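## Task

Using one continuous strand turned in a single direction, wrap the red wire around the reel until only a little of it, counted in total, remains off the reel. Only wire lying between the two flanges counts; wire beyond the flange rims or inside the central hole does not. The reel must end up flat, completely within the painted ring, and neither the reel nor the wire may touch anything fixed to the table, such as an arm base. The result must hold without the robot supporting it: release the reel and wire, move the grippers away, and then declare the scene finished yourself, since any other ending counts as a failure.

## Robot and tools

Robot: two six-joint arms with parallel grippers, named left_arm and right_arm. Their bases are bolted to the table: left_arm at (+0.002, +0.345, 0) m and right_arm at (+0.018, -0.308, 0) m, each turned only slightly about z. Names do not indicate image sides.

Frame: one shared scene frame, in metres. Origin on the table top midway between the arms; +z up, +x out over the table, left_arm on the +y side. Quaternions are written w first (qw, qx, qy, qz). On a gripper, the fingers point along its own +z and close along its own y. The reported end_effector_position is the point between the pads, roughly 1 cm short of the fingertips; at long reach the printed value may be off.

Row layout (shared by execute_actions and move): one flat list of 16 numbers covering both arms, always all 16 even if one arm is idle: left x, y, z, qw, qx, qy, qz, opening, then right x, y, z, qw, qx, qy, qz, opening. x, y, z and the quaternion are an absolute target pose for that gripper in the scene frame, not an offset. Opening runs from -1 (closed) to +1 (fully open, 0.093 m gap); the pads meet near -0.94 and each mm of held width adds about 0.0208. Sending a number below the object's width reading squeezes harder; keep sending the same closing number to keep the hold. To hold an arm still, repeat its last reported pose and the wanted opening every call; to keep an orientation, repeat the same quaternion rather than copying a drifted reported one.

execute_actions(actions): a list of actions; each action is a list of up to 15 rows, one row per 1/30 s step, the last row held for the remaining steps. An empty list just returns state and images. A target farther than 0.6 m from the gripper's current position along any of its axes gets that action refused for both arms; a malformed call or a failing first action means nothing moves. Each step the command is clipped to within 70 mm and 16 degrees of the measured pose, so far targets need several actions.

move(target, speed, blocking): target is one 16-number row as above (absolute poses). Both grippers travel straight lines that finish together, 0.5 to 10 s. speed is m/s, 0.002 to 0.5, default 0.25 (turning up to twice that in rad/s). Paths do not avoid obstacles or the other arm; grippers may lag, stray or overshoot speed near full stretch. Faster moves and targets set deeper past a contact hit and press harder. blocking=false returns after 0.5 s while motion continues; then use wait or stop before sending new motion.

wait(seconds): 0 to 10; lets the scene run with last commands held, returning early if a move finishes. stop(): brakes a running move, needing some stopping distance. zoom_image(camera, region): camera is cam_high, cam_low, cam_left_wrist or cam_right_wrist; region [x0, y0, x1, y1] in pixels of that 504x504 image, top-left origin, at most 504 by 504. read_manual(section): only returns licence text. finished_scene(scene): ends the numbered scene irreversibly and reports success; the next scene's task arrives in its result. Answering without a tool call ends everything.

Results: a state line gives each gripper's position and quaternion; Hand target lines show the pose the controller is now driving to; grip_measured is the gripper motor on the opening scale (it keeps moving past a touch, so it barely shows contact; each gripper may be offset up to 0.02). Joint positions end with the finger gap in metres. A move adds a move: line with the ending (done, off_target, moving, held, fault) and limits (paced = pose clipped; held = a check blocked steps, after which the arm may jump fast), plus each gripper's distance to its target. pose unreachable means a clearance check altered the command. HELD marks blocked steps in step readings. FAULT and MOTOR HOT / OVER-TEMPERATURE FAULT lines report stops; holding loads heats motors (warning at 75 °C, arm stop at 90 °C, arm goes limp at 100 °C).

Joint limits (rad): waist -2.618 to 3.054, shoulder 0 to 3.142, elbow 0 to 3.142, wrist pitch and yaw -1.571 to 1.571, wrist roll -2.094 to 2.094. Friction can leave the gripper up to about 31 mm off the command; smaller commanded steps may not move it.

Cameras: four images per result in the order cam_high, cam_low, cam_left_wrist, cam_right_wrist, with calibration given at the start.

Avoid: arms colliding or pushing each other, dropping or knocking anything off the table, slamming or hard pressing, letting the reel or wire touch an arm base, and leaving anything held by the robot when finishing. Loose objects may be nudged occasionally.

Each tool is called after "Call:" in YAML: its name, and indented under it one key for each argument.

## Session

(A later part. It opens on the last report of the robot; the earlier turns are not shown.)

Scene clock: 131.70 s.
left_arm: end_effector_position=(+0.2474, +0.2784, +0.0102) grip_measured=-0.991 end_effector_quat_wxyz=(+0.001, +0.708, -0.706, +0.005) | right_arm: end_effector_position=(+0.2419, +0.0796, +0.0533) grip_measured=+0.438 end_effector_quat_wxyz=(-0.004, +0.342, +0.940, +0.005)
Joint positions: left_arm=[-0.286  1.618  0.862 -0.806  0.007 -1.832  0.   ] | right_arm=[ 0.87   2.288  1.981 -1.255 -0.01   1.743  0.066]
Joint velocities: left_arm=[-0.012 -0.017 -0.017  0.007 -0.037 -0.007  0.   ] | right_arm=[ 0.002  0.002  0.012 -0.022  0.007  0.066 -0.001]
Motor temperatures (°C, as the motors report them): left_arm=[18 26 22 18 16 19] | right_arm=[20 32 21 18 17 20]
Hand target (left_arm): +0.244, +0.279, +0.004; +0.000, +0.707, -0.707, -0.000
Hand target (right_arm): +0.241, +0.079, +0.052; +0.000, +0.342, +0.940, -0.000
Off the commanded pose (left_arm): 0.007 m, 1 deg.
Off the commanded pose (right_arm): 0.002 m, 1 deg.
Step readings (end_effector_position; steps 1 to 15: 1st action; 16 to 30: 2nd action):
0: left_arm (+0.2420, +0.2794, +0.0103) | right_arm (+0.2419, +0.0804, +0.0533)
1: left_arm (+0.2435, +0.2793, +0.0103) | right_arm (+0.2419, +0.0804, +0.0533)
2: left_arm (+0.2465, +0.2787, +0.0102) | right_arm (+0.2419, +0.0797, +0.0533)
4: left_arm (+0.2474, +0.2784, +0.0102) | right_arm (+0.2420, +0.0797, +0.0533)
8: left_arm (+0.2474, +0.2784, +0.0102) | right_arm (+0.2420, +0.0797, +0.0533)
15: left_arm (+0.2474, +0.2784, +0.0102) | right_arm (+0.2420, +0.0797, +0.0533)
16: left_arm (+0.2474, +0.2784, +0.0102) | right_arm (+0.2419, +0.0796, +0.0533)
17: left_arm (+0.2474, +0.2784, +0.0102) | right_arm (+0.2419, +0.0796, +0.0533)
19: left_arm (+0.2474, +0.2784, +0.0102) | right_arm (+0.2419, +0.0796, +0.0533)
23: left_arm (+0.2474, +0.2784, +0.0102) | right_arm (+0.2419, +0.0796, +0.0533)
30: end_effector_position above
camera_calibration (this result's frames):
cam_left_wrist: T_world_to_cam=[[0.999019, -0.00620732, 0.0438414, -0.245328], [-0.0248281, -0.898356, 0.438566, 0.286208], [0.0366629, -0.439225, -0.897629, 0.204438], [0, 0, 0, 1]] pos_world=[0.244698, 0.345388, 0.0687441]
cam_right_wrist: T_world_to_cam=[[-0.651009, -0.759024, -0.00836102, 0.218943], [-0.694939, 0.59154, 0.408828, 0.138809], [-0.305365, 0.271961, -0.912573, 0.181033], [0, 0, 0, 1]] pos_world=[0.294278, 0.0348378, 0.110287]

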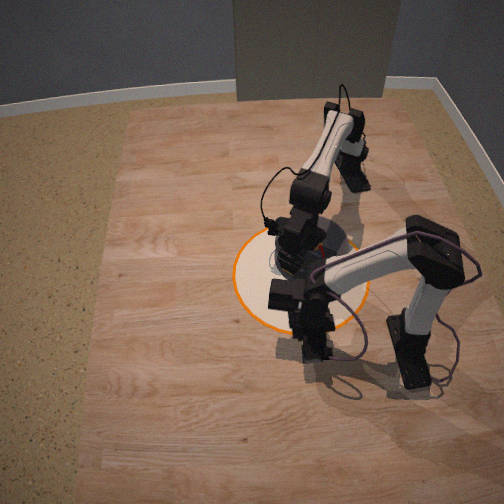

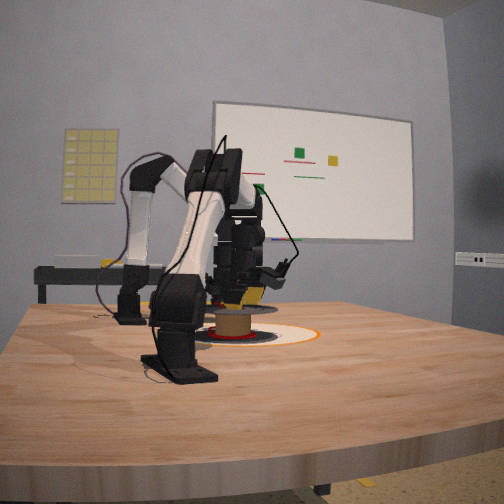

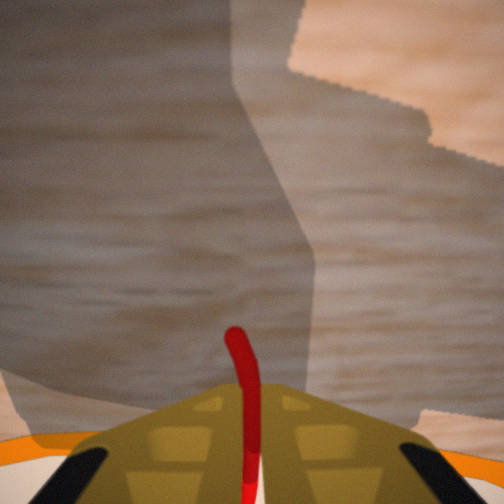

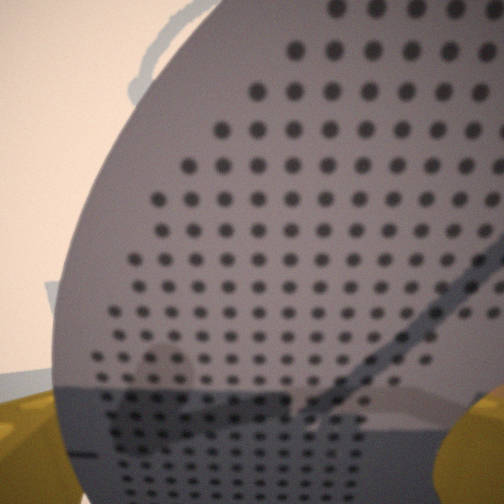

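Call:
execute_actions:
  actions:
    - [[0.249,0.270,0.03,0,-0.695,0.719,0,-1, 0.212,0.0935,0.052,0,0.087,0.996,0,0.3]]
    - [[0.251,0.250,0.03,0,-0.669,0.743,0,-1, 0.1793,0.0907,0.052,0,-0.174,0.985,0,0.3]]
    - [[0.253,0.227,0.03,0,-0.643,0.766,0,-1, 0.1524,0.0718,0.052,0,-0.423,0.906,0,0.3]]
    - [[0.255,0.203,0.03,0,-0.609,0.793,0,-1, 0.1385,0.042,0.052,0,-0.643,0.766,0,0.3]]

Scene clock: 136.50 s.
left_arm: end_effector_position=(+0.2478, +0.2013, +0.0306) grip_measured=-0.991 end_effector_quat_wxyz=(-0.009, -0.609, +0.793, -0.003) | right_arm: end_effector_position=(+0.1397, +0.0478, +0.0538) grip_measured=+0.436 end_effector_quat_wxyz=(-0.004, -0.619, +0.785, +0.010)
Joint positions: left_arm=[-0.545  1.7    1.042 -0.914  0.019 -1.826  0.   ] | right_arm=[ 1.059  1.999  1.529 -1.098 -0.021 -0.102  0.066]
Joint velocities: left_arm=[-0.007 -0.017  0.007 -0.051 -0.022  0.007  0.   ] | right_arm=[ 0.007 -0.032 -0.002  0.095 -0.007 -0.315 -0.   ]
Motor temperatures (°C, as the motors report them): left_arm=[18 26 22 18 16 19] | right_arm=[20 33 21 18 17 20]
Hand target (left_arm): +0.254, +0.203, +0.030; -0.000, -0.609, +0.793, +0.000
Hand target (right_arm): +0.139, +0.042, +0.053; -0.001, -0.642, +0.767, -0.001
Off the commanded pose (left_arm): 0.007 m, 1 deg.
Off the commanded pose (right_arm): 0.006 m, 4 deg.
Step readings (end_effector_position; steps 1 to 15: 1st action; 16 to 30: 2nd action; 31 to 45: 3rd action; 46 to 60: 4th action):
0: left_arm (+0.2474, +0.2784, +0.0102) | right_arm (+0.2419, +0.0796, +0.0533)
1: left_arm (+0.2470, +0.2778, +0.0119) | right_arm (+0.2398, +0.0808, +0.0533)
2: left_arm (+0.2464, +0.2762, +0.0144) | right_arm (+0.2366, +0.0824, +0.0533)
4: left_arm (+0.2496, +0.2718, +0.0195) | right_arm (+0.2254, +0.0885, +0.0533)
8: left_arm (+0.2498, +0.2700, +0.0223) | right_arm (+0.2076, +0.0972, +0.0533)
15: left_arm (+0.2452, +0.2712, +0.0223) | right_arm (+0.2071, +0.0973, +0.0533)
16: left_arm (+0.2447, +0.2693, +0.0230) | right_arm (+0.2051, +0.0969, +0.0529)
17: left_arm (+0.2444, +0.2643, +0.0243) | right_arm (+0.2014, +0.0948, +0.0534)
19: left_arm (+0.2456, +0.2539, +0.0273) | right_arm (+0.1920, +0.0938, +0.0532)
23: left_arm (+0.2473, +0.2495, +0.0294) | right_arm (+0.1813, +0.0978, +0.0531)
30: left_arm (+0.2465, +0.2480, +0.0294) | right_arm (+0.1801, +0.0971, +0.0531)
31: left_arm (+0.2460, +0.2460, +0.0297) | right_arm (+0.1785, +0.0955, +0.0530)
32: left_arm (+0.2459, +0.2405, +0.0300) | right_arm (+0.1748, +0.0905, +0.0543)
34: left_arm (+0.2459, +0.2283, +0.0304) | right_arm (+0.1651, +0.0823, +0.0554)
38: left_arm (+0.2458, +0.2236, +0.0305) | right_arm (+0.1559, +0.0803, +0.0536)
45: left_arm (+0.2465, +0.2246, +0.0306) | right_arm (+0.1535, +0.0788, +0.0532)
46: left_arm (+0.2465, +0.2232, +0.0309) | right_arm (+0.1526, +0.0764, +0.0531)
47: left_arm (+0.2476, +0.2183, +0.0312) | right_arm (+0.1503, +0.0698, +0.0539)
49: left_arm (+0.2486, +0.2069, +0.0312) | right_arm (+0.1449, +0.0545, +0.0544)
53: left_arm (+0.2476, +0.2009, +0.0306) | right_arm (+0.1420, +0.0476, +0.0540)
60: end_effector_position above
camera_calibration (this result's frames):
cam_left_wrist: T_world_to_cam=[[0.963201, -0.266855, 0.0321355, -0.185373], [-0.252653, -0.858111, 0.447002, 0.256058], [-0.0917089, -0.438672, -0.893955, 0.220404], [0, 0, 0, 1]] pos_world=[0.263459, 0.266944, 0.0885301]
cam_right_wrist: T_world_to_cam=[[0.969574, -0.243836, -0.0216906, -0.122084], [-0.215871, -0.893421, 0.393953, 0.0913094], [-0.115439, -0.377284, -0.918875, 0.163749], [0, 0, 0, 1]] pos_world=[0.156984, 0.113589, 0.111845]

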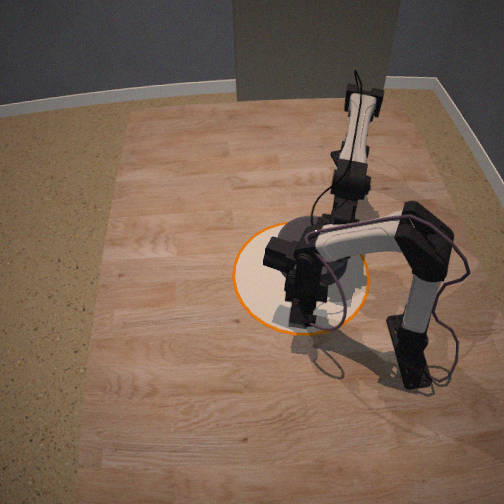

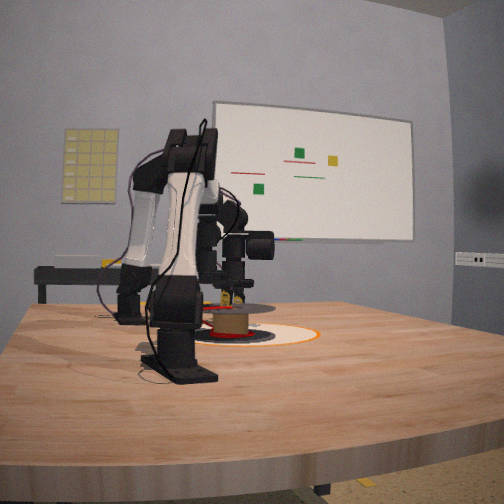

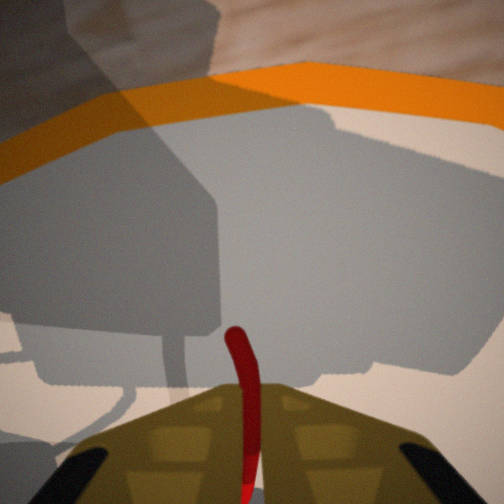

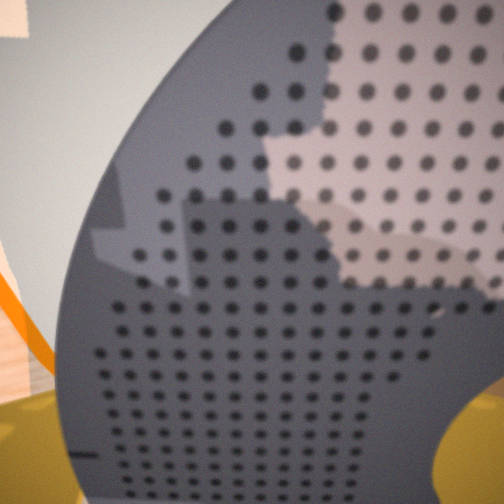

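Call:
execute_actions:
  actions:
    - [[0.255,0.180,0.03,0,-0.574,0.819,0,-1, 0.1413,0.0093,0.052,0,-0.819,0.574,0,0.3]]
    - [[0.255,0.160,0.03,0,-0.537,0.843,0,-1, 0.156,-0.014,0.052,0,-0.924,0.383,0,0.3]]
    - [[0.255,0.160,0.03,0,-0.537,0.843,0,-1, 0.156,-0.014,0.052,0,-0.924,0.383,0,0.3]]

Scene clock: 138.80 s.
left_arm: end_effector_position=(+0.2463, +0.1596, +0.0310) grip_measured=-0.991 end_effector_quat_wxyz=(-0.014, -0.537, +0.843, -0.002) | right_arm: end_effector_position=(+0.1558, -0.0029, +0.0556) grip_measured=+0.435 end_effector_quat_wxyz=(-0.010, +0.919, -0.393, -0.007)
Joint positions: left_arm=[-0.661  1.783  1.143 -0.937  0.028 -1.768  0.   ] | right_arm=[ 0.966  1.829  1.305 -1.026 -0.015 -1.192  0.066]
Joint velocities: left_arm=[-0.027  0.002  0.007 -0.022 -0.051  0.022  0.   ] | right_arm=[-0.027  0.007 -0.037  0.051 -0.007  0.022  0.   ]
Motor temperatures (°C, as the motors report them): left_arm=[18 26 23 18 16 19] | right_arm=[20 33 21 18 17 20]
Hand target (left_arm): +0.255, +0.160, +0.030; -0.000, -0.537, +0.843, -0.000
Hand target (right_arm): +0.156, -0.014, +0.052; +0.001, +0.924, -0.383, -0.000
Off the commanded pose (left_arm): 0.009 m, 2 deg.
Off the commanded pose (right_arm): 0.012 m, 2 deg.
Step readings (end_effector_position; steps 1 to 15: 1st action; 16 to 30: 2nd action; 31 to 45: 3rd action):
0: left_arm (+0.2479, +0.2014, +0.0306) | right_arm (+0.1391, +0.0476, +0.0538)
1: left_arm (+0.2480, +0.2001, +0.0310) | right_arm (+0.1389, +0.0460, +0.0535)
2: left_arm (+0.2489, +0.1956, +0.0313) | right_arm (+0.1378, +0.0415, +0.0542)
4: left_arm (+0.2493, +0.1848, +0.0314) | right_arm (+0.1362, +0.0272, +0.0547)
8: left_arm (+0.2475, +0.1785, +0.0309) | right_arm (+0.1372, +0.0185, +0.0546)
15: left_arm (+0.2475, +0.1785, +0.0309) | right_arm (+0.1375, +0.0192, +0.0549)
16: left_arm (+0.2472, +0.1769, +0.0312) | right_arm (+0.1388, +0.0178, +0.0546)
17: left_arm (+0.2478, +0.1729, +0.0313) | right_arm (+0.1406, +0.0142, +0.0552)
19: left_arm (+0.2489, +0.1641, +0.0314) | right_arm (+0.1468, +0.0028, +0.0550)
23: left_arm (+0.2482, +0.1598, +0.0310) | right_arm (+0.1539, -0.0052, +0.0551)
30: left_arm (+0.2476, +0.1589, +0.0310) | right_arm (+0.1553, -0.0030, +0.0555)
31: left_arm (+0.2475, +0.1589, +0.0310) | right_arm (+0.1554, -0.0030, +0.0555)
32: left_arm (+0.2475, +0.1588, +0.0310) | right_arm (+0.1556, -0.0028, +0.0556)
34: left_arm (+0.2473, +0.1590, +0.0310) | right_arm (+0.1557, -0.0030, +0.0556)
38: left_arm (+0.2466, +0.1594, +0.0310) | right_arm (+0.1558, -0.0029, +0.0556)
45: end_effector_position above
camera_calibration (this result's frames):
cam_left_wrist: T_world_to_cam=[[0.902774, -0.429361, 0.0254722, -0.154042], [-0.393034, -0.799438, 0.454339, 0.244752], [-0.174712, -0.420177, -0.890465, 0.219719], [0, 0, 0, 1]] pos_world=[0.273648, 0.221845, 0.0883751]
cam_right_wrist: T_world_to_cam=[[0.730607, 0.682695, 0.0118621, -0.111927], [0.628548, -0.679244, 0.378887, -0.0814182], [0.266721, -0.269362, -0.925367, 0.0892827], [0, 0, 0, 1]] pos_world=[0.109137, 0.0451587, 0.114795]

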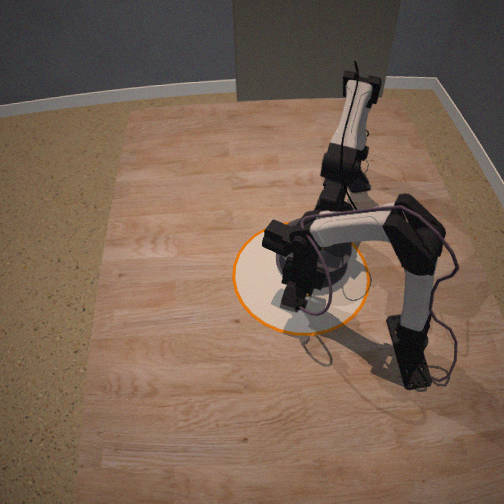

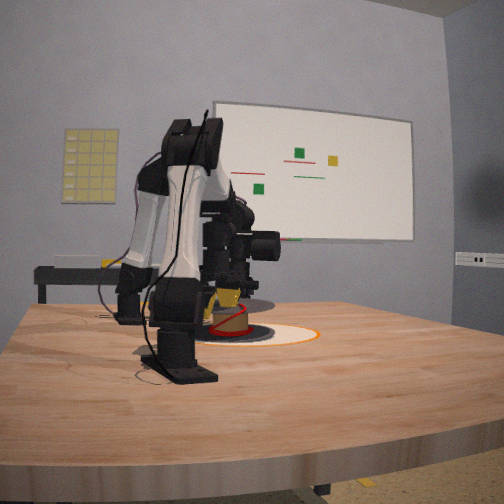

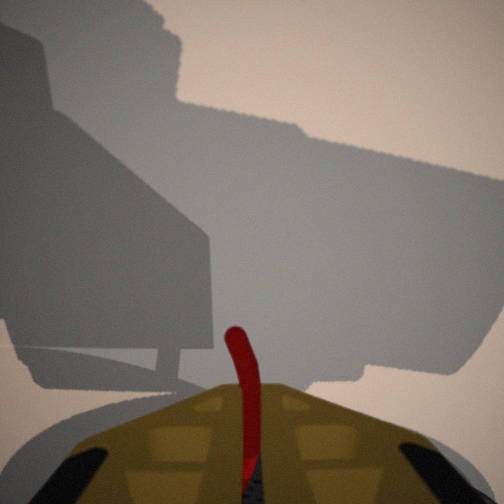

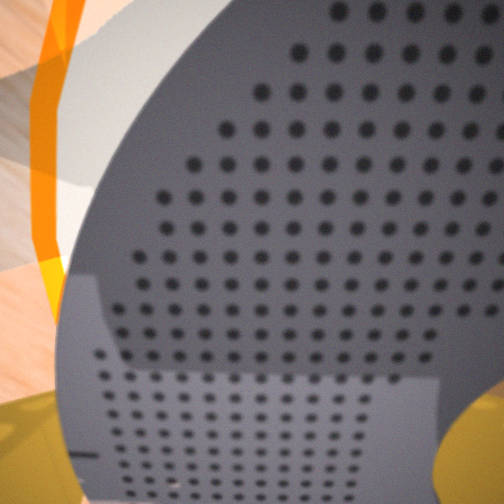

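Call:
execute_actions:
  actions:
    - [[0.250,0.160,0.03,0,-0.537,0.843,0,-0.76, 0.156,-0.008,0.052,0,-0.924,0.383,0,0.3]]
    - [[0.250,0.160,0.03,0,-0.537,0.843,0,-0.76, 0.173,-0.0226,0.052,0,-0.976,0.216,0,0.3]]
    - [[0.250,0.160,0.03,0,-0.537,0.843,0,-0.76, 0.191,-0.028,0.052,0,-0.998,0.070,0,0.3]]
    - [[0.250,0.160,0.03,0,-0.537,0.843,0,-0.76, 0.191,-0.028,0.052,0,-0.998,0.070,0,0.3]]

Scene clock: 142.87 s.
left_arm: end_effector_position=(+0.2476, +0.1616, +0.0309) grip_measured=-0.762 end_effector_quat_wxyz=(-0.007, -0.538, +0.843, +0.001) | right_arm: end_effector_position=(+0.1860, -0.0273, +0.0551) grip_measured=+0.434 end_effector_quat_wxyz=(+0.003, +0.998, -0.069, -0.007)
Joint positions: left_arm=[-0.662  1.783  1.143 -0.938  0.012 -1.77   0.009] | right_arm=[ 0.854  1.829  1.303 -1.055 -0.01  -1.975  0.066]
Joint velocities: left_arm=[-0.002  0.002  0.002  0.037 -0.007  0.007  0.001] | right_arm=[-0.007 -0.007 -0.002  0.051 -0.051  0.007  0.   ]
Motor temperatures (°C, as the motors report them): left_arm=[18 26 23 18 16 19] | right_arm=[20 32 21 18 17 20]
Hand target (left_arm): +0.250, +0.160, +0.030; -0.000, -0.537, +0.843, -0.000
Hand target (right_arm): +0.191, -0.028, +0.052; +0.000, +0.998, -0.070, -0.000
Off the commanded pose (left_arm): 0.003 m, 1 deg.
Off the commanded pose (right_arm): 0.006 m, 1 deg.
Step readings (end_effector_position; steps 1 to 15: 1st action; 16 to 30: 2nd action; 31 to 45: 3rd action; 46 to 60: 4th action):
0: left_arm (+0.2462, +0.1597, +0.0310) | right_arm (+0.1558, -0.0029, +0.0556)
1: left_arm (+0.2461, +0.1595, +0.0310) | right_arm (+0.1559, -0.0030, +0.0556)
2: left_arm (+0.2463, +0.1598, +0.0310) | right_arm (+0.1558, -0.0030, +0.0556)
4: left_arm (+0.2468, +0.1604, +0.0310) | right_arm (+0.1557, -0.0033, +0.0556)
8: left_arm (+0.2473, +0.1610, +0.0310) | right_arm (+0.1557, -0.0034, +0.0556)
15: left_arm (+0.2475, +0.1614, +0.0310) | right_arm (+0.1556, -0.0035, +0.0556)
16: left_arm (+0.2475, +0.1614, +0.0309) | right_arm (+0.1571, -0.0043, +0.0556)
17: left_arm (+0.2475, +0.1614, +0.0309) | right_arm (+0.1590, -0.0061, +0.0556)
19: left_arm (+0.2476, +0.1615, +0.0309) | right_arm (+0.1647, -0.0107, +0.0556)
23: left_arm (+0.2476, +0.1615, +0.0309) | right_arm (+0.1699, -0.0157, +0.0551)
30: left_arm (+0.2476, +0.1616, +0.0309) | right_arm (+0.1695, -0.0165, +0.0551)
31: left_arm (+0.2476, +0.1616, +0.0309) | right_arm (+0.1708, -0.0173, +0.0551)
32: left_arm (+0.2476, +0.1616, +0.0309) | right_arm (+0.1731, -0.0189, +0.0551)
34: left_arm (+0.2476, +0.1616, +0.0309) | right_arm (+0.1793, -0.0230, +0.0551)
38: left_arm (+0.2476, +0.1616, +0.0309) | right_arm (+0.1859, -0.0271, +0.0551)
45: left_arm (+0.2476, +0.1616, +0.0309) | right_arm (+0.1860, -0.0273, +0.0551)
46: left_arm (+0.2476, +0.1616, +0.0309) | right_arm (+0.1860, -0.0273, +0.0551)
47: left_arm (+0.2476, +0.1616, +0.0309) | right_arm (+0.1860, -0.0273, +0.0551)
49: left_arm (+0.2476, +0.1616, +0.0309) | right_arm (+0.1860, -0.0273, +0.0551)
53: left_arm (+0.2476, +0.1616, +0.0309) | right_arm (+0.1860, -0.0273, +0.0551)
60: end_effector_position above
camera_calibration (this result's frames):
cam_left_wrist: T_world_to_cam=[[0.902807, -0.429128, 0.0280885, -0.154516], [-0.396609, -0.805584, 0.440155, 0.249167], [-0.166255, -0.408515, -0.897483, 0.216958], [0, 0, 0, 1]] pos_world=[0.27439, 0.223049, 0.0893844]
cam_right_wrist: T_world_to_cam=[[0.14851, 0.988884, -0.00736036, 0.000301533], [0.91252, -0.134166, 0.386402, -0.155067], [0.381119, -0.064101, -0.922301, 0.0583705], [0, 0, 0, 1]] pos_world=[0.119211, -0.0173613, 0.113756]

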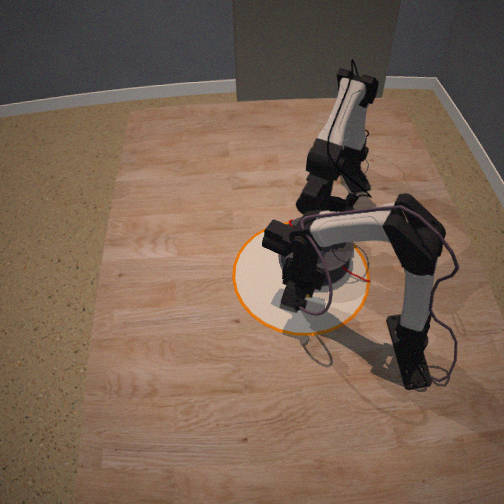

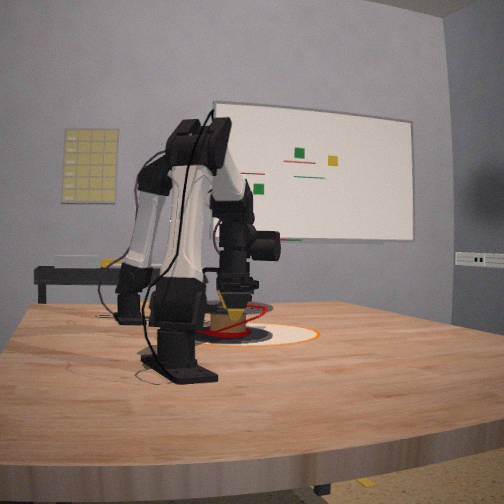

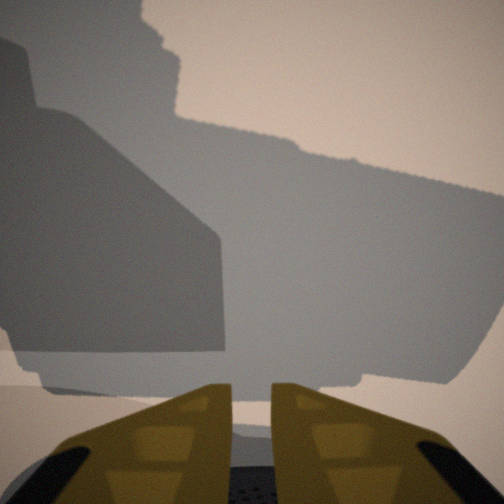

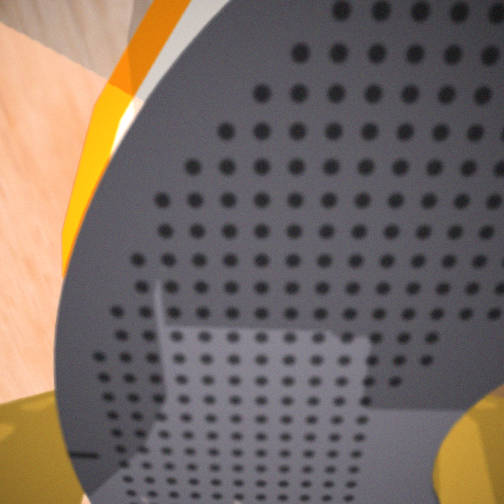

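Call:
execute_actions:
  actions: []

Scene clock: 144.33 s.
left_arm: end_effector_position=(+0.2476, +0.1616, +0.0309) grip_measured=-0.762 end_effector_quat_wxyz=(-0.007, -0.538, +0.843, +0.001) | right_arm: end_effector_position=(+0.1860, -0.0273, +0.0551) grip_measured=+0.434 end_effector_quat_wxyz=(+0.003, +0.998, -0.069, -0.007)
Joint positions: left_arm=[-0.662  1.783  1.143 -0.938  0.012 -1.77   0.009] | right_arm=[ 0.854  1.829  1.303 -1.055 -0.01  -1.976  0.066]
Joint velocities: left_arm=[-0.002 -0.002 -0.007  0.066 -0.051 -0.007  0.   ] | right_arm=[-0.007 -0.012 -0.002  0.037 -0.022  0.051 -0.001]
Motor temperatures (°C, as the motors report them): left_arm=[18 26 23 18 16 19] | right_arm=[20 32 21 18 17 20]
Hand target (left_arm): +0.250, +0.160, +0.030; -0.000, -0.537, +0.843, -0.000
Hand target (right_arm): +0.191, -0.028, +0.052; +0.000, +0.998, -0.070, -0.000
Off the commanded pose (left_arm): 0.003 m, 1 deg.
Off the commanded pose (right_arm): 0.006 m, 1 deg.
camera_calibration (this result's frames):
cam_left_wrist: T_world_to_cam=[[0.902807, -0.429128, 0.0280885, -0.154516], [-0.396609, -0.805584, 0.440155, 0.249167], [-0.166255, -0.408515, -0.897483, 0.216958], [0, 0, 0, 1]] pos_world=[0.27439, 0.223049, 0.0893844]
cam_right_wrist: T_world_to_cam=[[0.148133, 0.98894, -0.00735534, 0.000372947], [0.912572, -0.13382, 0.3864, -0.155067], [0.381142, -0.0639507, -0.922302, 0.0583704], [0, 0, 0, 1]] pos_world=[0.119208, -0.0173871, 0.113756]

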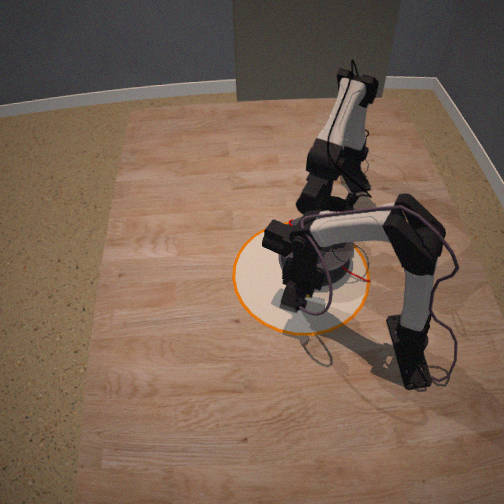

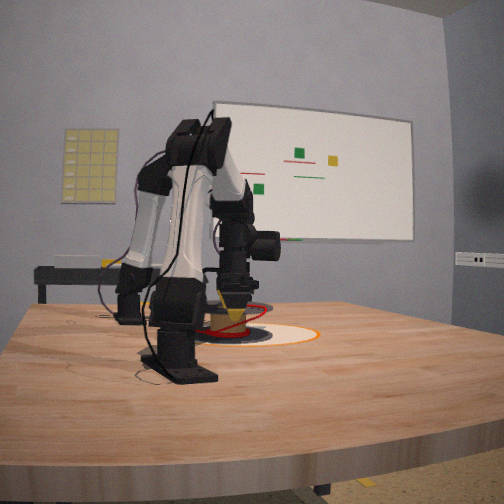

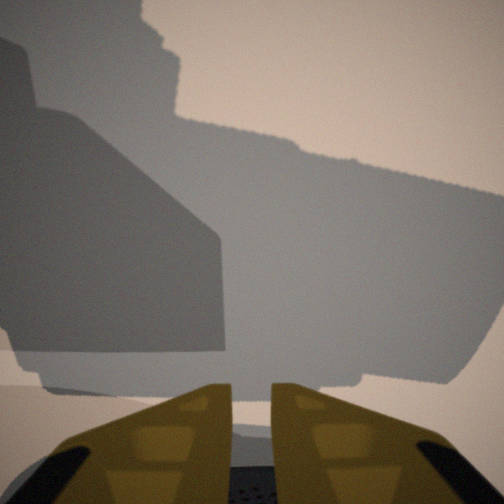

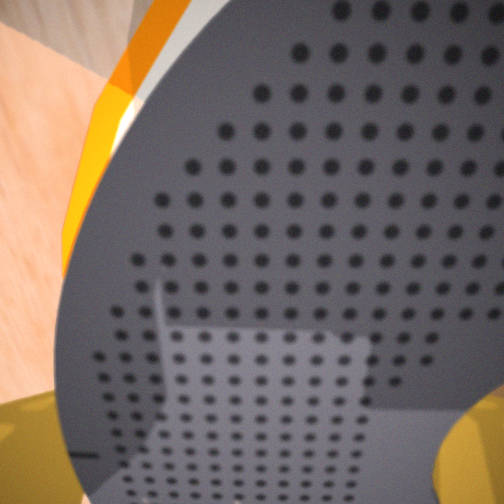

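Call:
execute_actions:
  actions:
    - [[0.27,0.19,0.06,0,-0.537,0.843,0,-0.76,0.191,-0.028,0.052,0,0.998,-0.070,0,0.3]]
    - [[0.27,0.24,0.13,0,-0.537,0.843,0,-0.76,0.205,-0.01,0.052,0,0.998,-0.070,0,0.3]]
    - [[0.25,0.30,0.15,0,-0.537,0.843,0,-0.76,0.222,0.01,0.052,0,0.998,-0.070,0,0.3]]
    - [[0.22,0.36,0.15,0,-0.537,0.843,0,-0.76,0.228,0.018,0.052,0,0.998,-0.070,0,0.3]]
    - [[0.20,0.40,0.15,0,-0.537,0.843,0,-0.76,0.228,0.018,0.052,0,0.998,-0.070,0,1]]
    - [[0.20,0.42,0.15,0,-0.537,0.843,0,-0.76,0.228,0.018,0.11,0,0.998,-0.070,0,1]]
    - [[0.20,0.42,0.15,0,-0.537,0.843,0,-0.76,0.22,-0.04,0.14,0,0.95,0.31,0,1]]
    - [[0.20,0.42,0.15,0,-0.537,0.843,0,-0.76,0.2,-0.10,0.15,0,0.85,0.52,0,1]]
    - [[0.20,0.42,0.15,0,-0.537,0.843,0,-0.76,0.17,-0.17,0.15,0,0.85,0.52,0,1]]
    - [[0.20,0.42,0.15,0,-0.537,0.843,0,-0.76,0.15,-0.24,0.15,0,0.85,0.52,0,1]]

Scene clock: 150.63 s.
left_arm: end_effector_position=(+0.2022, +0.4189, +0.1486) grip_measured=-0.762 end_effector_quat_wxyz=(+0.003, -0.536, +0.844, -0.001) | right_arm: end_effector_position=(+0.1486, -0.2319, +0.1506) grip_measured=+0.990 end_effector_quat_wxyz=(+0.211, +0.937, +0.130, +0.246)
Joint positions: left_arm=[ 0.329  1.342  1.183 -1.405  0.001 -0.775  0.009] | right_arm=[ 1.08   1.102  0.89  -1.551  0.636 -2.1    0.093]
Joint velocities: left_arm=[ 0.012 -0.012 -0.002 -0.022  0.037 -0.037  0.   ] | right_arm=[ 0.242 -0.042 -0.129 -0.007  0.168  0.007 -0.001]
Motor temperatures (°C, as the motors report them): left_arm=[18 26 23 18 16 19] | right_arm=[20 32 21 18 17 20]
Hand target (left_arm): +0.200, +0.420, +0.150; +0.000, -0.537, +0.843, -0.000
Hand target (right_arm): +0.150, -0.239, +0.152; +0.228, +0.926, +0.148, +0.263
Off the commanded pose (left_arm): 0.003 m, 0 deg.
Off the commanded pose (right_arm): 0.008 m, 60 deg; orientation clipped at the last step of the last action.
joint sent to its limit (right arm) — the command would take joint 6 (wrist roll) past its lower limit, so that joint was sent only as far as its limit.
Step readings (end_effector_position; steps 1 to 15: 1st action; 16 to 30: 2nd action; 31 to 45: 3rd action; 46 to 60: 4th action; 61 to 75: 5th action; 76 to 90: 6th action; 91 to 105: 7th action; 106 to 120: 8th action; 121 to 135: 9th action; 136 to 150: 10th action):
0: left_arm (+0.2476, +0.1616, +0.0309) | right_arm (+0.1860, -0.0273, +0.0551)
1: left_arm (+0.2488, +0.1639, +0.0328) | right_arm (+0.1860, -0.0273, +0.0551)
2: left_arm (+0.2524, +0.1691, +0.0356) | right_arm (+0.1860, -0.0273, +0.0551)
4: left_arm (+0.2647, +0.1803, +0.0430) | right_arm (+0.1860, -0.0273, +0.0551)
8: left_arm (+0.2737, +0.1877, +0.0506) | right_arm (+0.1860, -0.0273, +0.0551)
15: left_arm (+0.2697, +0.1901, +0.0507) | right_arm (+0.1860, -0.0273, +0.0551)
16: left_arm (+0.2693, +0.1928, +0.0543) | right_arm (+0.1864, -0.0268, +0.0551)
17: left_arm (+0.2689, +0.1995, +0.0612) | right_arm (+0.1881, -0.0246, +0.0542)
19: left_arm (+0.2745, +0.2157, +0.0843) | right_arm (+0.1916, -0.0216, +0.0540)
23: left_arm (+0.2872, +0.2325, +0.1249) | right_arm (+0.1936, -0.0201, +0.0540)
30: left_arm (+0.2764, +0.2371, +0.1286) | right_arm (+0.1936, -0.0201, +0.0541)
31: left_arm (+0.2749, +0.2415, +0.1294) | right_arm (+0.1947, -0.0189, +0.0547)
32: left_arm (+0.2720, +0.2529, +0.1305) | right_arm (+0.1979, -0.0148, +0.0543)
34: left_arm (+0.2664, +0.2797, +0.1378) | right_arm (+0.2067, -0.0051, +0.0537)
38: left_arm (+0.2602, +0.2982, +0.1474) | right_arm (+0.2120, -0.0001, +0.0540)
45: left_arm (+0.2567, +0.2988, +0.1474) | right_arm (+0.2120, -0.0002, +0.0539)
46: left_arm (+0.2554, +0.3032, +0.1460) | right_arm (+0.2124, +0.0006, +0.0541)
47: left_arm (+0.2496, +0.3157, +0.1436) | right_arm (+0.2137, +0.0024, +0.0536)
49: left_arm (+0.2347, +0.3429, +0.1430) | right_arm (+0.2159, +0.0054, +0.0537)
53: left_arm (+0.2274, +0.3595, +0.1483) | right_arm (+0.2168, +0.0069, +0.0538)
60: left_arm (+0.2273, +0.3596, +0.1484) | right_arm (+0.2168, +0.0069, +0.0537)
61: left_arm (+0.2261, +0.3630, +0.1479) | right_arm (+0.2169, +0.0072, +0.0539)
62: left_arm (+0.2217, +0.3729, +0.1468) | right_arm (+0.2175, +0.0082, +0.0541)
64: left_arm (+0.2123, +0.3916, +0.1469) | right_arm (+0.2189, +0.0098, +0.0542)
68: left_arm (+0.2080, +0.4007, +0.1486) | right_arm (+0.2200, +0.0117, +0.0543)
75: left_arm (+0.2080, +0.4007, +0.1486) | right_arm (+0.2204, +0.0123, +0.0543)
76: left_arm (+0.2075, +0.4026, +0.1486) | right_arm (+0.2205, +0.0124, +0.0594)
77: left_arm (+0.2060, +0.4078, +0.1486) | right_arm (+0.2216, +0.0142, +0.0671)
79: left_arm (+0.2031, +0.4163, +0.1486) | right_arm (+0.2272, +0.0230, +0.0872)
83: left_arm (+0.2022, +0.4189, +0.1486) | right_arm (+0.2326, +0.0316, +0.1091)
90: left_arm (+0.2022, +0.4189, +0.1486) | right_arm (+0.2274, +0.0234, +0.1093)
91: left_arm (+0.2022, +0.4189, +0.1486) | right_arm (+0.2273, +0.0196, +0.1105)
92: left_arm (+0.2022, +0.4189, +0.1486) | right_arm (+0.2243, +0.0090, +0.1123)
94: left_arm (+0.2022, +0.4189, +0.1486) | right_arm (+0.2195, -0.0132, +0.1240)
98: left_arm (+0.2022, +0.4189, +0.1486) | right_arm (+0.2213, -0.0269, +0.1478)
105: left_arm (+0.2022, +0.4189, +0.1486) | right_arm (+0.2213, -0.0341, +0.1461)
106: left_arm (+0.2022, +0.4189, +0.1486) | right_arm (+0.2207, -0.0374, +0.1449)
107: left_arm (+0.2022, +0.4189, +0.1486) | right_arm (+0.2158, -0.0491, +0.1424)
109: left_arm (+0.2022, +0.4189, +0.1486) | right_arm (+0.2039, -0.0764, +0.1431)
113: left_arm (+0.2022, +0.4189, +0.1486) | right_arm (+0.2003, -0.0919, +0.1534)
120: left_arm (+0.2022, +0.4189, +0.1486) | right_arm (+0.2002, -0.0924, +0.1543)
121: left_arm (+0.2022, +0.4189, +0.1486) | right_arm (+0.1994, -0.0955, +0.1521)
122: left_arm (+0.2022, +0.4189, +0.1486) | right_arm (+0.1943, -0.1070, +0.1477)
124: left_arm (+0.2022, +0.4189, +0.1486) | right_arm (+0.1807, -0.1378, +0.1437)
128: left_arm (+0.2022, +0.4189, +0.1486) | right_arm (+0.1698, -0.1625, +0.1517)
135: left_arm (+0.2022, +0.4189, +0.1486) | right_arm (+0.1693, -0.1630, +0.1523)
136: left_arm (+0.2022, +0.4189, +0.1486) | right_arm (+0.1691, -0.1663, +0.1500)
137: left_arm (+0.2022, +0.4189, +0.1486) | right_arm (+0.1658, -0.1768, +0.1459)
139: left_arm (+0.2022, +0.4189, +0.1486) | right_arm (+0.1563, -0.2050, +0.1424)
143: left_arm (+0.2022, +0.4189, +0.1486) | right_arm (+0.1490, -0.2298, +0.1492)
150: end_effector_position above
camera_calibration (this result's frames):
cam_left_wrist: T_world_to_cam=[[0.900452, -0.432846, 0.0427864, -0.00646459], [-0.408209, -0.807018, 0.426717, 0.391617], [-0.150174, -0.401704, -0.903372, 0.414925], [0, 0, 0, 1]] pos_world=[0.227993, 0.479921, 0.207998]
cam_right_wrist: T_world_to_cam=[[-0.130367, 0.880254, -0.456242, 0.292734], [0.570195, 0.44302, 0.691817, -0.0465754], [0.811099, -0.169956, -0.559672, 0.00448449], [0, 0, 0, 1]] pos_world=[0.0610826, -0.236284, 0.168289]

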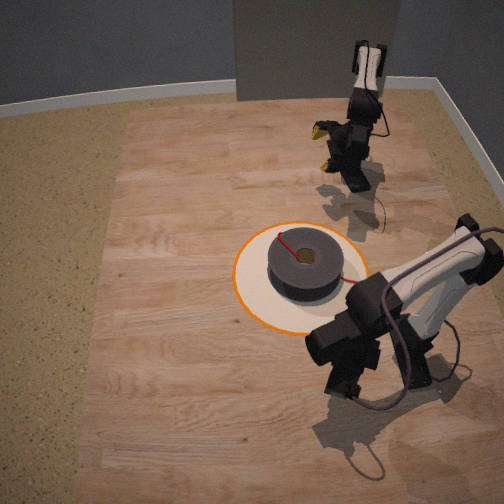

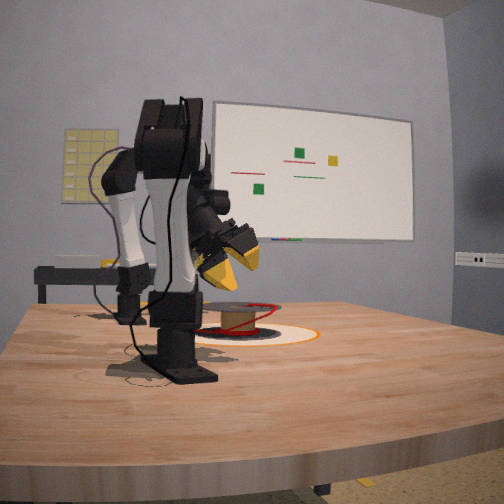

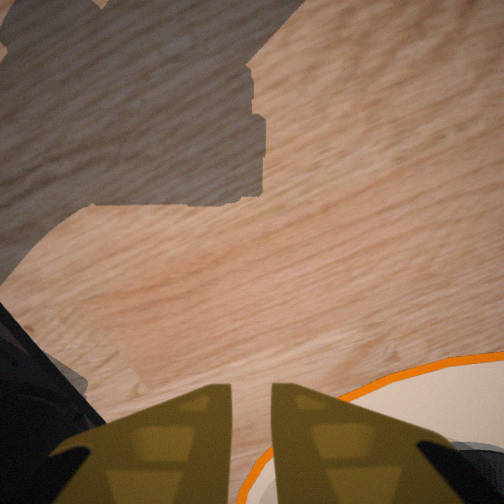

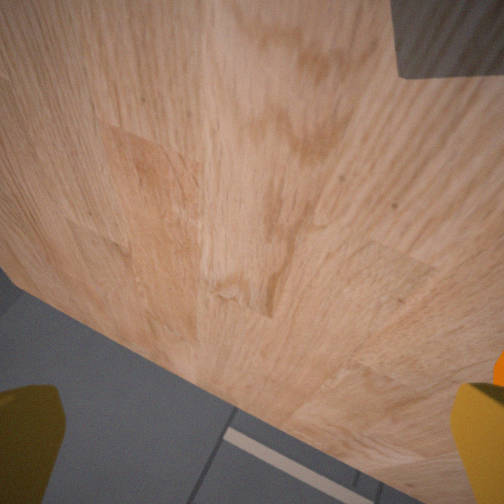

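Call:
zoom_image:
  camera: "cam_high"
  region: [220, 200, 400, 350]

Call:
zoom_image:
  camera: "cam_low"
  region: [170, 280, 330, 360]

Region (220, 200, 400, 350) of cam_high's 504x504 image, scaled by 2.800, with more detail than that image has.

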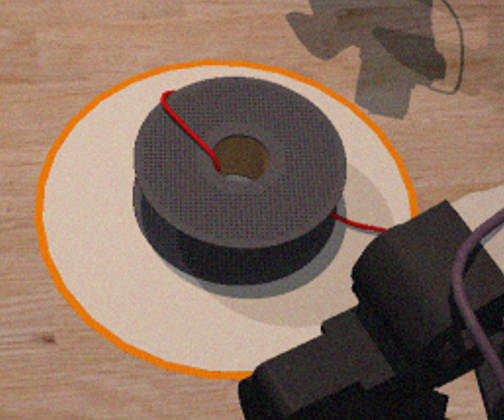

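Region (170, 280, 330, 360) of cam_low's 504x504 image, scaled by 3.150, with more detail than that image has.

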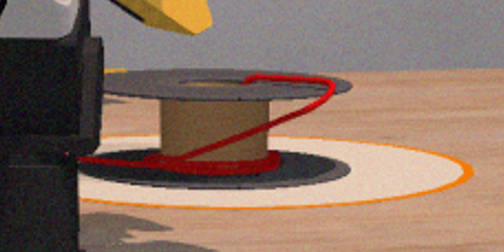

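Call:
move:
  target: [0.14,0.15,0.15,0,-0.537,0.843,0,-0.76,0.15,-0.30,0.15,0,0.76,0.65,0,1]
  speed: 0.4

Scene clock: 156.67 s.
left_arm: end_effector_position=(+0.1313, +0.1623, +0.1495) grip_measured=-0.762 end_effector_quat_wxyz=(-0.005, -0.537, +0.843, +0.011) | right_arm: end_effector_position=(+0.1501, -0.2401, +0.1514) grip_measured=+0.990 end_effector_quat_wxyz=(+0.228, +0.917, +0.166, +0.282)
Joint positions: left_arm=[-0.975  1.408  1.239 -1.424  0.009 -2.083  0.009] | right_arm=[ 1.144  1.058  0.834 -1.567  0.716 -2.1    0.093]
Joint velocities: left_arm=[-0.022 -0.012 -0.027  0.051 -0.007 -0.022  0.001] | right_arm=[ 0.002 -0.022 -0.012  0.022 -0.007 -0.022 -0.001]
Motor temperatures (°C, as the motors report them): left_arm=[18 25 23 18 16 19] | right_arm=[20 30 21 18 17 20]
Hand target (left_arm): +0.135, +0.155, +0.150; -0.003, -0.537, +0.843, +0.006
Hand target (right_arm): +0.150, -0.239, +0.151; +0.227, +0.917, +0.165, +0.283
Off the commanded pose (left_arm): 0.015 m, 1 deg.
Off the commanded pose (right_arm): 0.060 m, 73 deg; position and orientation clipped at the last step of the last action.
move: held (right_arm), off_target (left_arm); limits=paced,held; held on 53 of 68 steps (right_arm), including the last (right_arm)
pose unreachable (right arm): on one or more control steps of this call, first in action 0 (counted from 0), this arm could not follow its commanded pose, so it was not sent that pose on those steps. On the call's last step it was still not sent that pose. It may still have moved: this result reports where it is.
cause: the commanded pose would bring two parts of the arm too close to each other (its upper arm (the part past joint 2) and its wrist camera, with joints 3 (elbow) to 6 (wrist roll) between them).
camera_calibration (this result's frames):
cam_left_wrist: T_world_to_cam=[[0.902445, -0.43061, 0.0129696, -0.0499306], [-0.394144, -0.813122, 0.428349, 0.154114], [-0.173906, -0.391674, -0.90352, 0.303478], [0, 0, 0, 1]] pos_world=[0.158579, 0.222677, 0.208831]
cam_right_wrist: T_world_to_cam=[[-0.167181, 0.844477, -0.508832, 0.305407], [0.484914, 0.519786, 0.703335, -0.014854], [0.858434, -0.129156, -0.496397, -0.00455501], [0, 0, 0, 1]] pos_world=[0.0621713, -0.250776, 0.163587]

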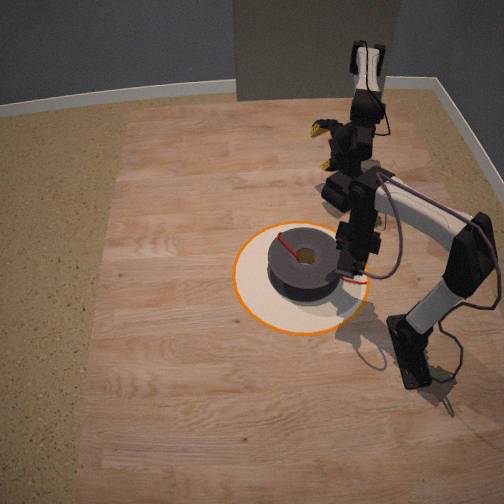

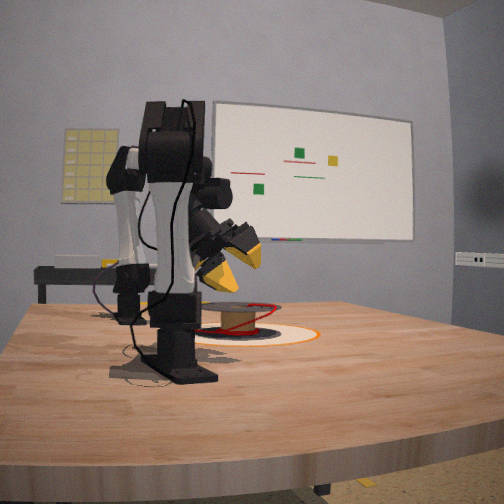

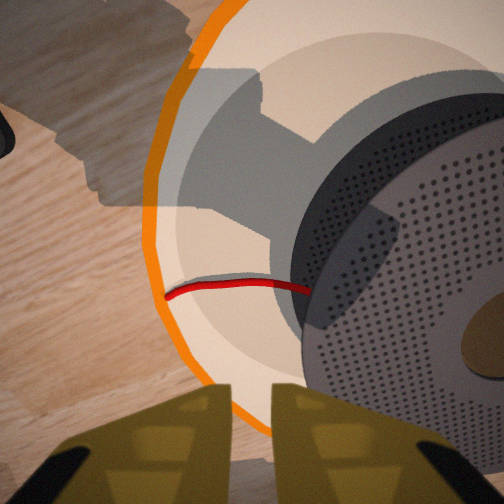

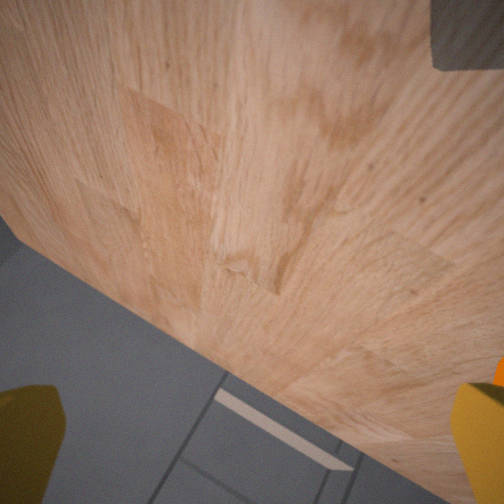

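Call:
execute_actions:
  actions:
    - [[0.15,0.13,0.15,0,-0.087,0.996,0,-1,0.19,-0.19,0.13,0,-0.819,0.574,0,1]]
    - [[0.14,0.11,0.14,0,0.383,0.924,0,-1,0.22,-0.15,0.12,0,-0.819,0.574,0,1]]
    - [[0.13,0.09,0.13,0,0.766,0.643,0,-1,0.23,-0.13,0.12,0,-0.5,0.866,0,1]]
    - [[0.11,0.07,0.12,0,0.985,0.174,0,-1,0.24,-0.09,0.12,0,-0.087,0.996,0,1]]
    - [[0.10,0.064,0.09,0,0.985,0.174,0,-1,0.24,-0.03,0.115,0,-0.087,0.996,0,1]]
    - [[0.10,0.064,0.04,0,0.985,0.174,0,-1,0.24,0.0125,0.105,0,-0.087,0.996,0,1]]

Scene clock: 169.70 s.
left_arm: end_effector_position=(+0.0986, +0.0680, +0.0432) grip_measured=-0.999 end_effector_quat_wxyz=(-0.010, +0.984, +0.177, +0.006) | right_arm: end_effector_position=(+0.2381, +0.0095, +0.1028) grip_measured=+0.991 end_effector_quat_wxyz=(-0.000, -0.094, +0.996, -0.002)
Joint positions: left_arm=[-1.272  1.728  1.128 -0.99  -0.016  1.54   0.   ] | right_arm=[ 0.792  2.019  1.755 -1.309  0.002  0.778  0.093]
Joint velocities: left_arm=[ 0.017 -0.017  0.002  0.125 -0.051  0.081  0.   ] | right_arm=[-0.007 -0.007  0.017  0.037  0.007 -0.007  0.   ]
Motor temperatures (°C, as the motors report them): left_arm=[18 24 24 18 16 19] | right_arm=[20 28 21 18 17 20]
Hand target (left_arm): +0.100, +0.064, +0.040; -0.000, +0.985, +0.174, +0.000
Hand target (right_arm): +0.240, +0.012, +0.104; +0.001, -0.087, +0.996, -0.001
Off the commanded pose (left_arm): 0.005 m, 1 deg.
Off the commanded pose (right_arm): 0.004 m, 1 deg.
Step readings (end_effector_position; steps 1 to 15: 1st action; 16 to 30: 2nd action; 31 to 45: 3rd action; 46 to 60: 4th action; 61 to 75: 5th action; 76 to 90: 6th action):
0: left_arm (+0.1313, +0.1623, +0.1495) | right_arm (+0.1501, -0.2401, +0.1514)
1: left_arm (+0.1318, +0.1609, +0.1506) | right_arm (+0.1503, -0.2402, +0.1511)
2: left_arm (+0.1346, +0.1549, +0.1526) | right_arm (+0.1512, -0.2402, +0.1505)
4: left_arm (+0.1414, +0.1409, +0.1527) | right_arm (+0.1554, -0.2378, +0.1484)
8: left_arm (+0.1449, +0.1349, +0.1480) | right_arm (+0.1695, -0.2217, +0.1421)
15: left_arm (+0.1456, +0.1354, +0.1480) | right_arm (+0.1910, -0.1993, +0.1328)
16: left_arm (+0.1447, +0.1342, +0.1475) | right_arm (+0.1926, -0.1974, +0.1325)
17: left_arm (+0.1417, +0.1306, +0.1466) | right_arm (+0.1947, -0.1945, +0.1327)
19: left_arm (+0.1356, +0.1226, +0.1433) | right_arm (+0.2010, -0.1846, +0.1321)
23: left_arm (+0.1335, +0.1179, +0.1388) | right_arm (+0.2173, -0.1643, +0.1249)
30: left_arm (+0.1348, +0.1171, +0.1395) | right_arm (+0.2215, -0.1609, +0.1180)
31: left_arm (+0.1341, +0.1155, +0.1390) | right_arm (+0.2220, -0.1604, +0.1189)
32: left_arm (+0.1317, +0.1115, +0.1381) | right_arm (+0.2247, -0.1553, +0.1206)
34: left_arm (+0.1263, +0.1031, +0.1341) | right_arm (+0.2311, -0.1428, +0.1214)
38: left_arm (+0.1238, +0.0984, +0.1287) | right_arm (+0.2297, -0.1352, +0.1193)
45: left_arm (+0.1251, +0.0972, +0.1296) | right_arm (+0.2289, -0.1358, +0.1176)
46: left_arm (+0.1236, +0.0960, +0.1290) | right_arm (+0.2293, -0.1338, +0.1191)
47: left_arm (+0.1195, +0.0924, +0.1280) | right_arm (+0.2324, -0.1260, +0.1213)
49: left_arm (+0.1093, +0.0842, +0.1242) | right_arm (+0.2394, -0.1066, +0.1217)
53: left_arm (+0.1036, +0.0788, +0.1193) | right_arm (+0.2398, -0.0967, +0.1186)
60: left_arm (+0.1051, +0.0778, +0.1199) | right_arm (+0.2366, -0.0937, +0.1184)
61: left_arm (+0.1048, +0.0766, +0.1176) | right_arm (+0.2359, -0.0898, +0.1195)
62: left_arm (+0.1035, +0.0750, +0.1139) | right_arm (+0.2373, -0.0790, +0.1209)
64: left_arm (+0.0992, +0.0742, +0.1044) | right_arm (+0.2388, -0.0528, +0.1194)
68: left_arm (+0.0975, +0.0715, +0.0964) | right_arm (+0.2360, -0.0368, +0.1122)
75: left_arm (+0.0988, +0.0674, +0.0899) | right_arm (+0.2364, -0.0359, +0.1119)
76: left_arm (+0.0988, +0.0672, +0.0838) | right_arm (+0.2363, -0.0331, +0.1120)
77: left_arm (+0.0981, +0.0685, +0.0752) | right_arm (+0.2378, -0.0248, +0.1125)
79: left_arm (+0.0948, +0.0781, +0.0562) | right_arm (+0.2389, -0.0054, +0.1100)
83: left_arm (+0.0948, +0.0808, +0.0439) | right_arm (+0.2368, +0.0076, +0.1020)
90: end_effector_position above
camera_calibration (this result's frames):
cam_left_wrist: T_world_to_cam=[[-0.340579, 0.938582, 0.0554099, -0.0320518], [0.850025, 0.282187, 0.444779, -0.087766], [0.401826, 0.198582, -0.893925, 0.0675522], [0, 0, 0, 1]] pos_world=[0.0365429, 0.041435, 0.101199]
cam_right_wrist: T_world_to_cam=[[0.176685, -0.984266, 0.00190911, -0.0323789], [-0.902565, -0.161245, 0.39922, 0.214942], [-0.392631, -0.0722595, -0.916853, 0.268547], [0, 0, 0, 1]] pos_world=[0.30516, 0.0221938, 0.160471]

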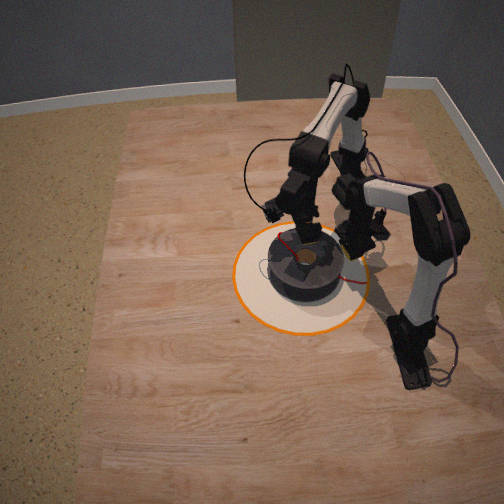

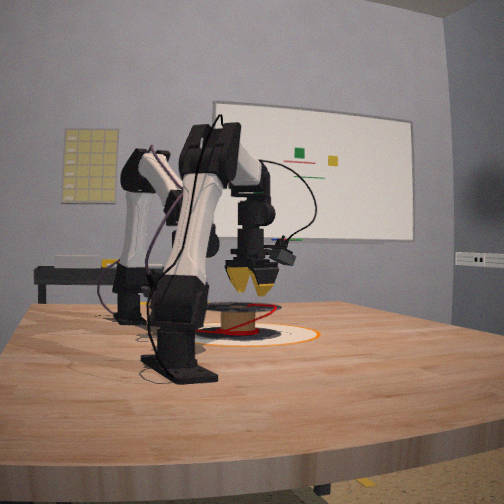

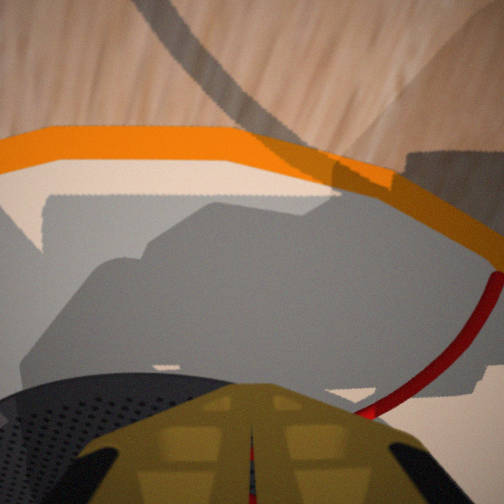

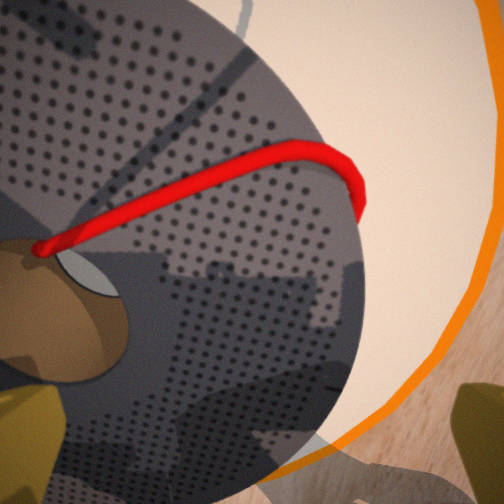

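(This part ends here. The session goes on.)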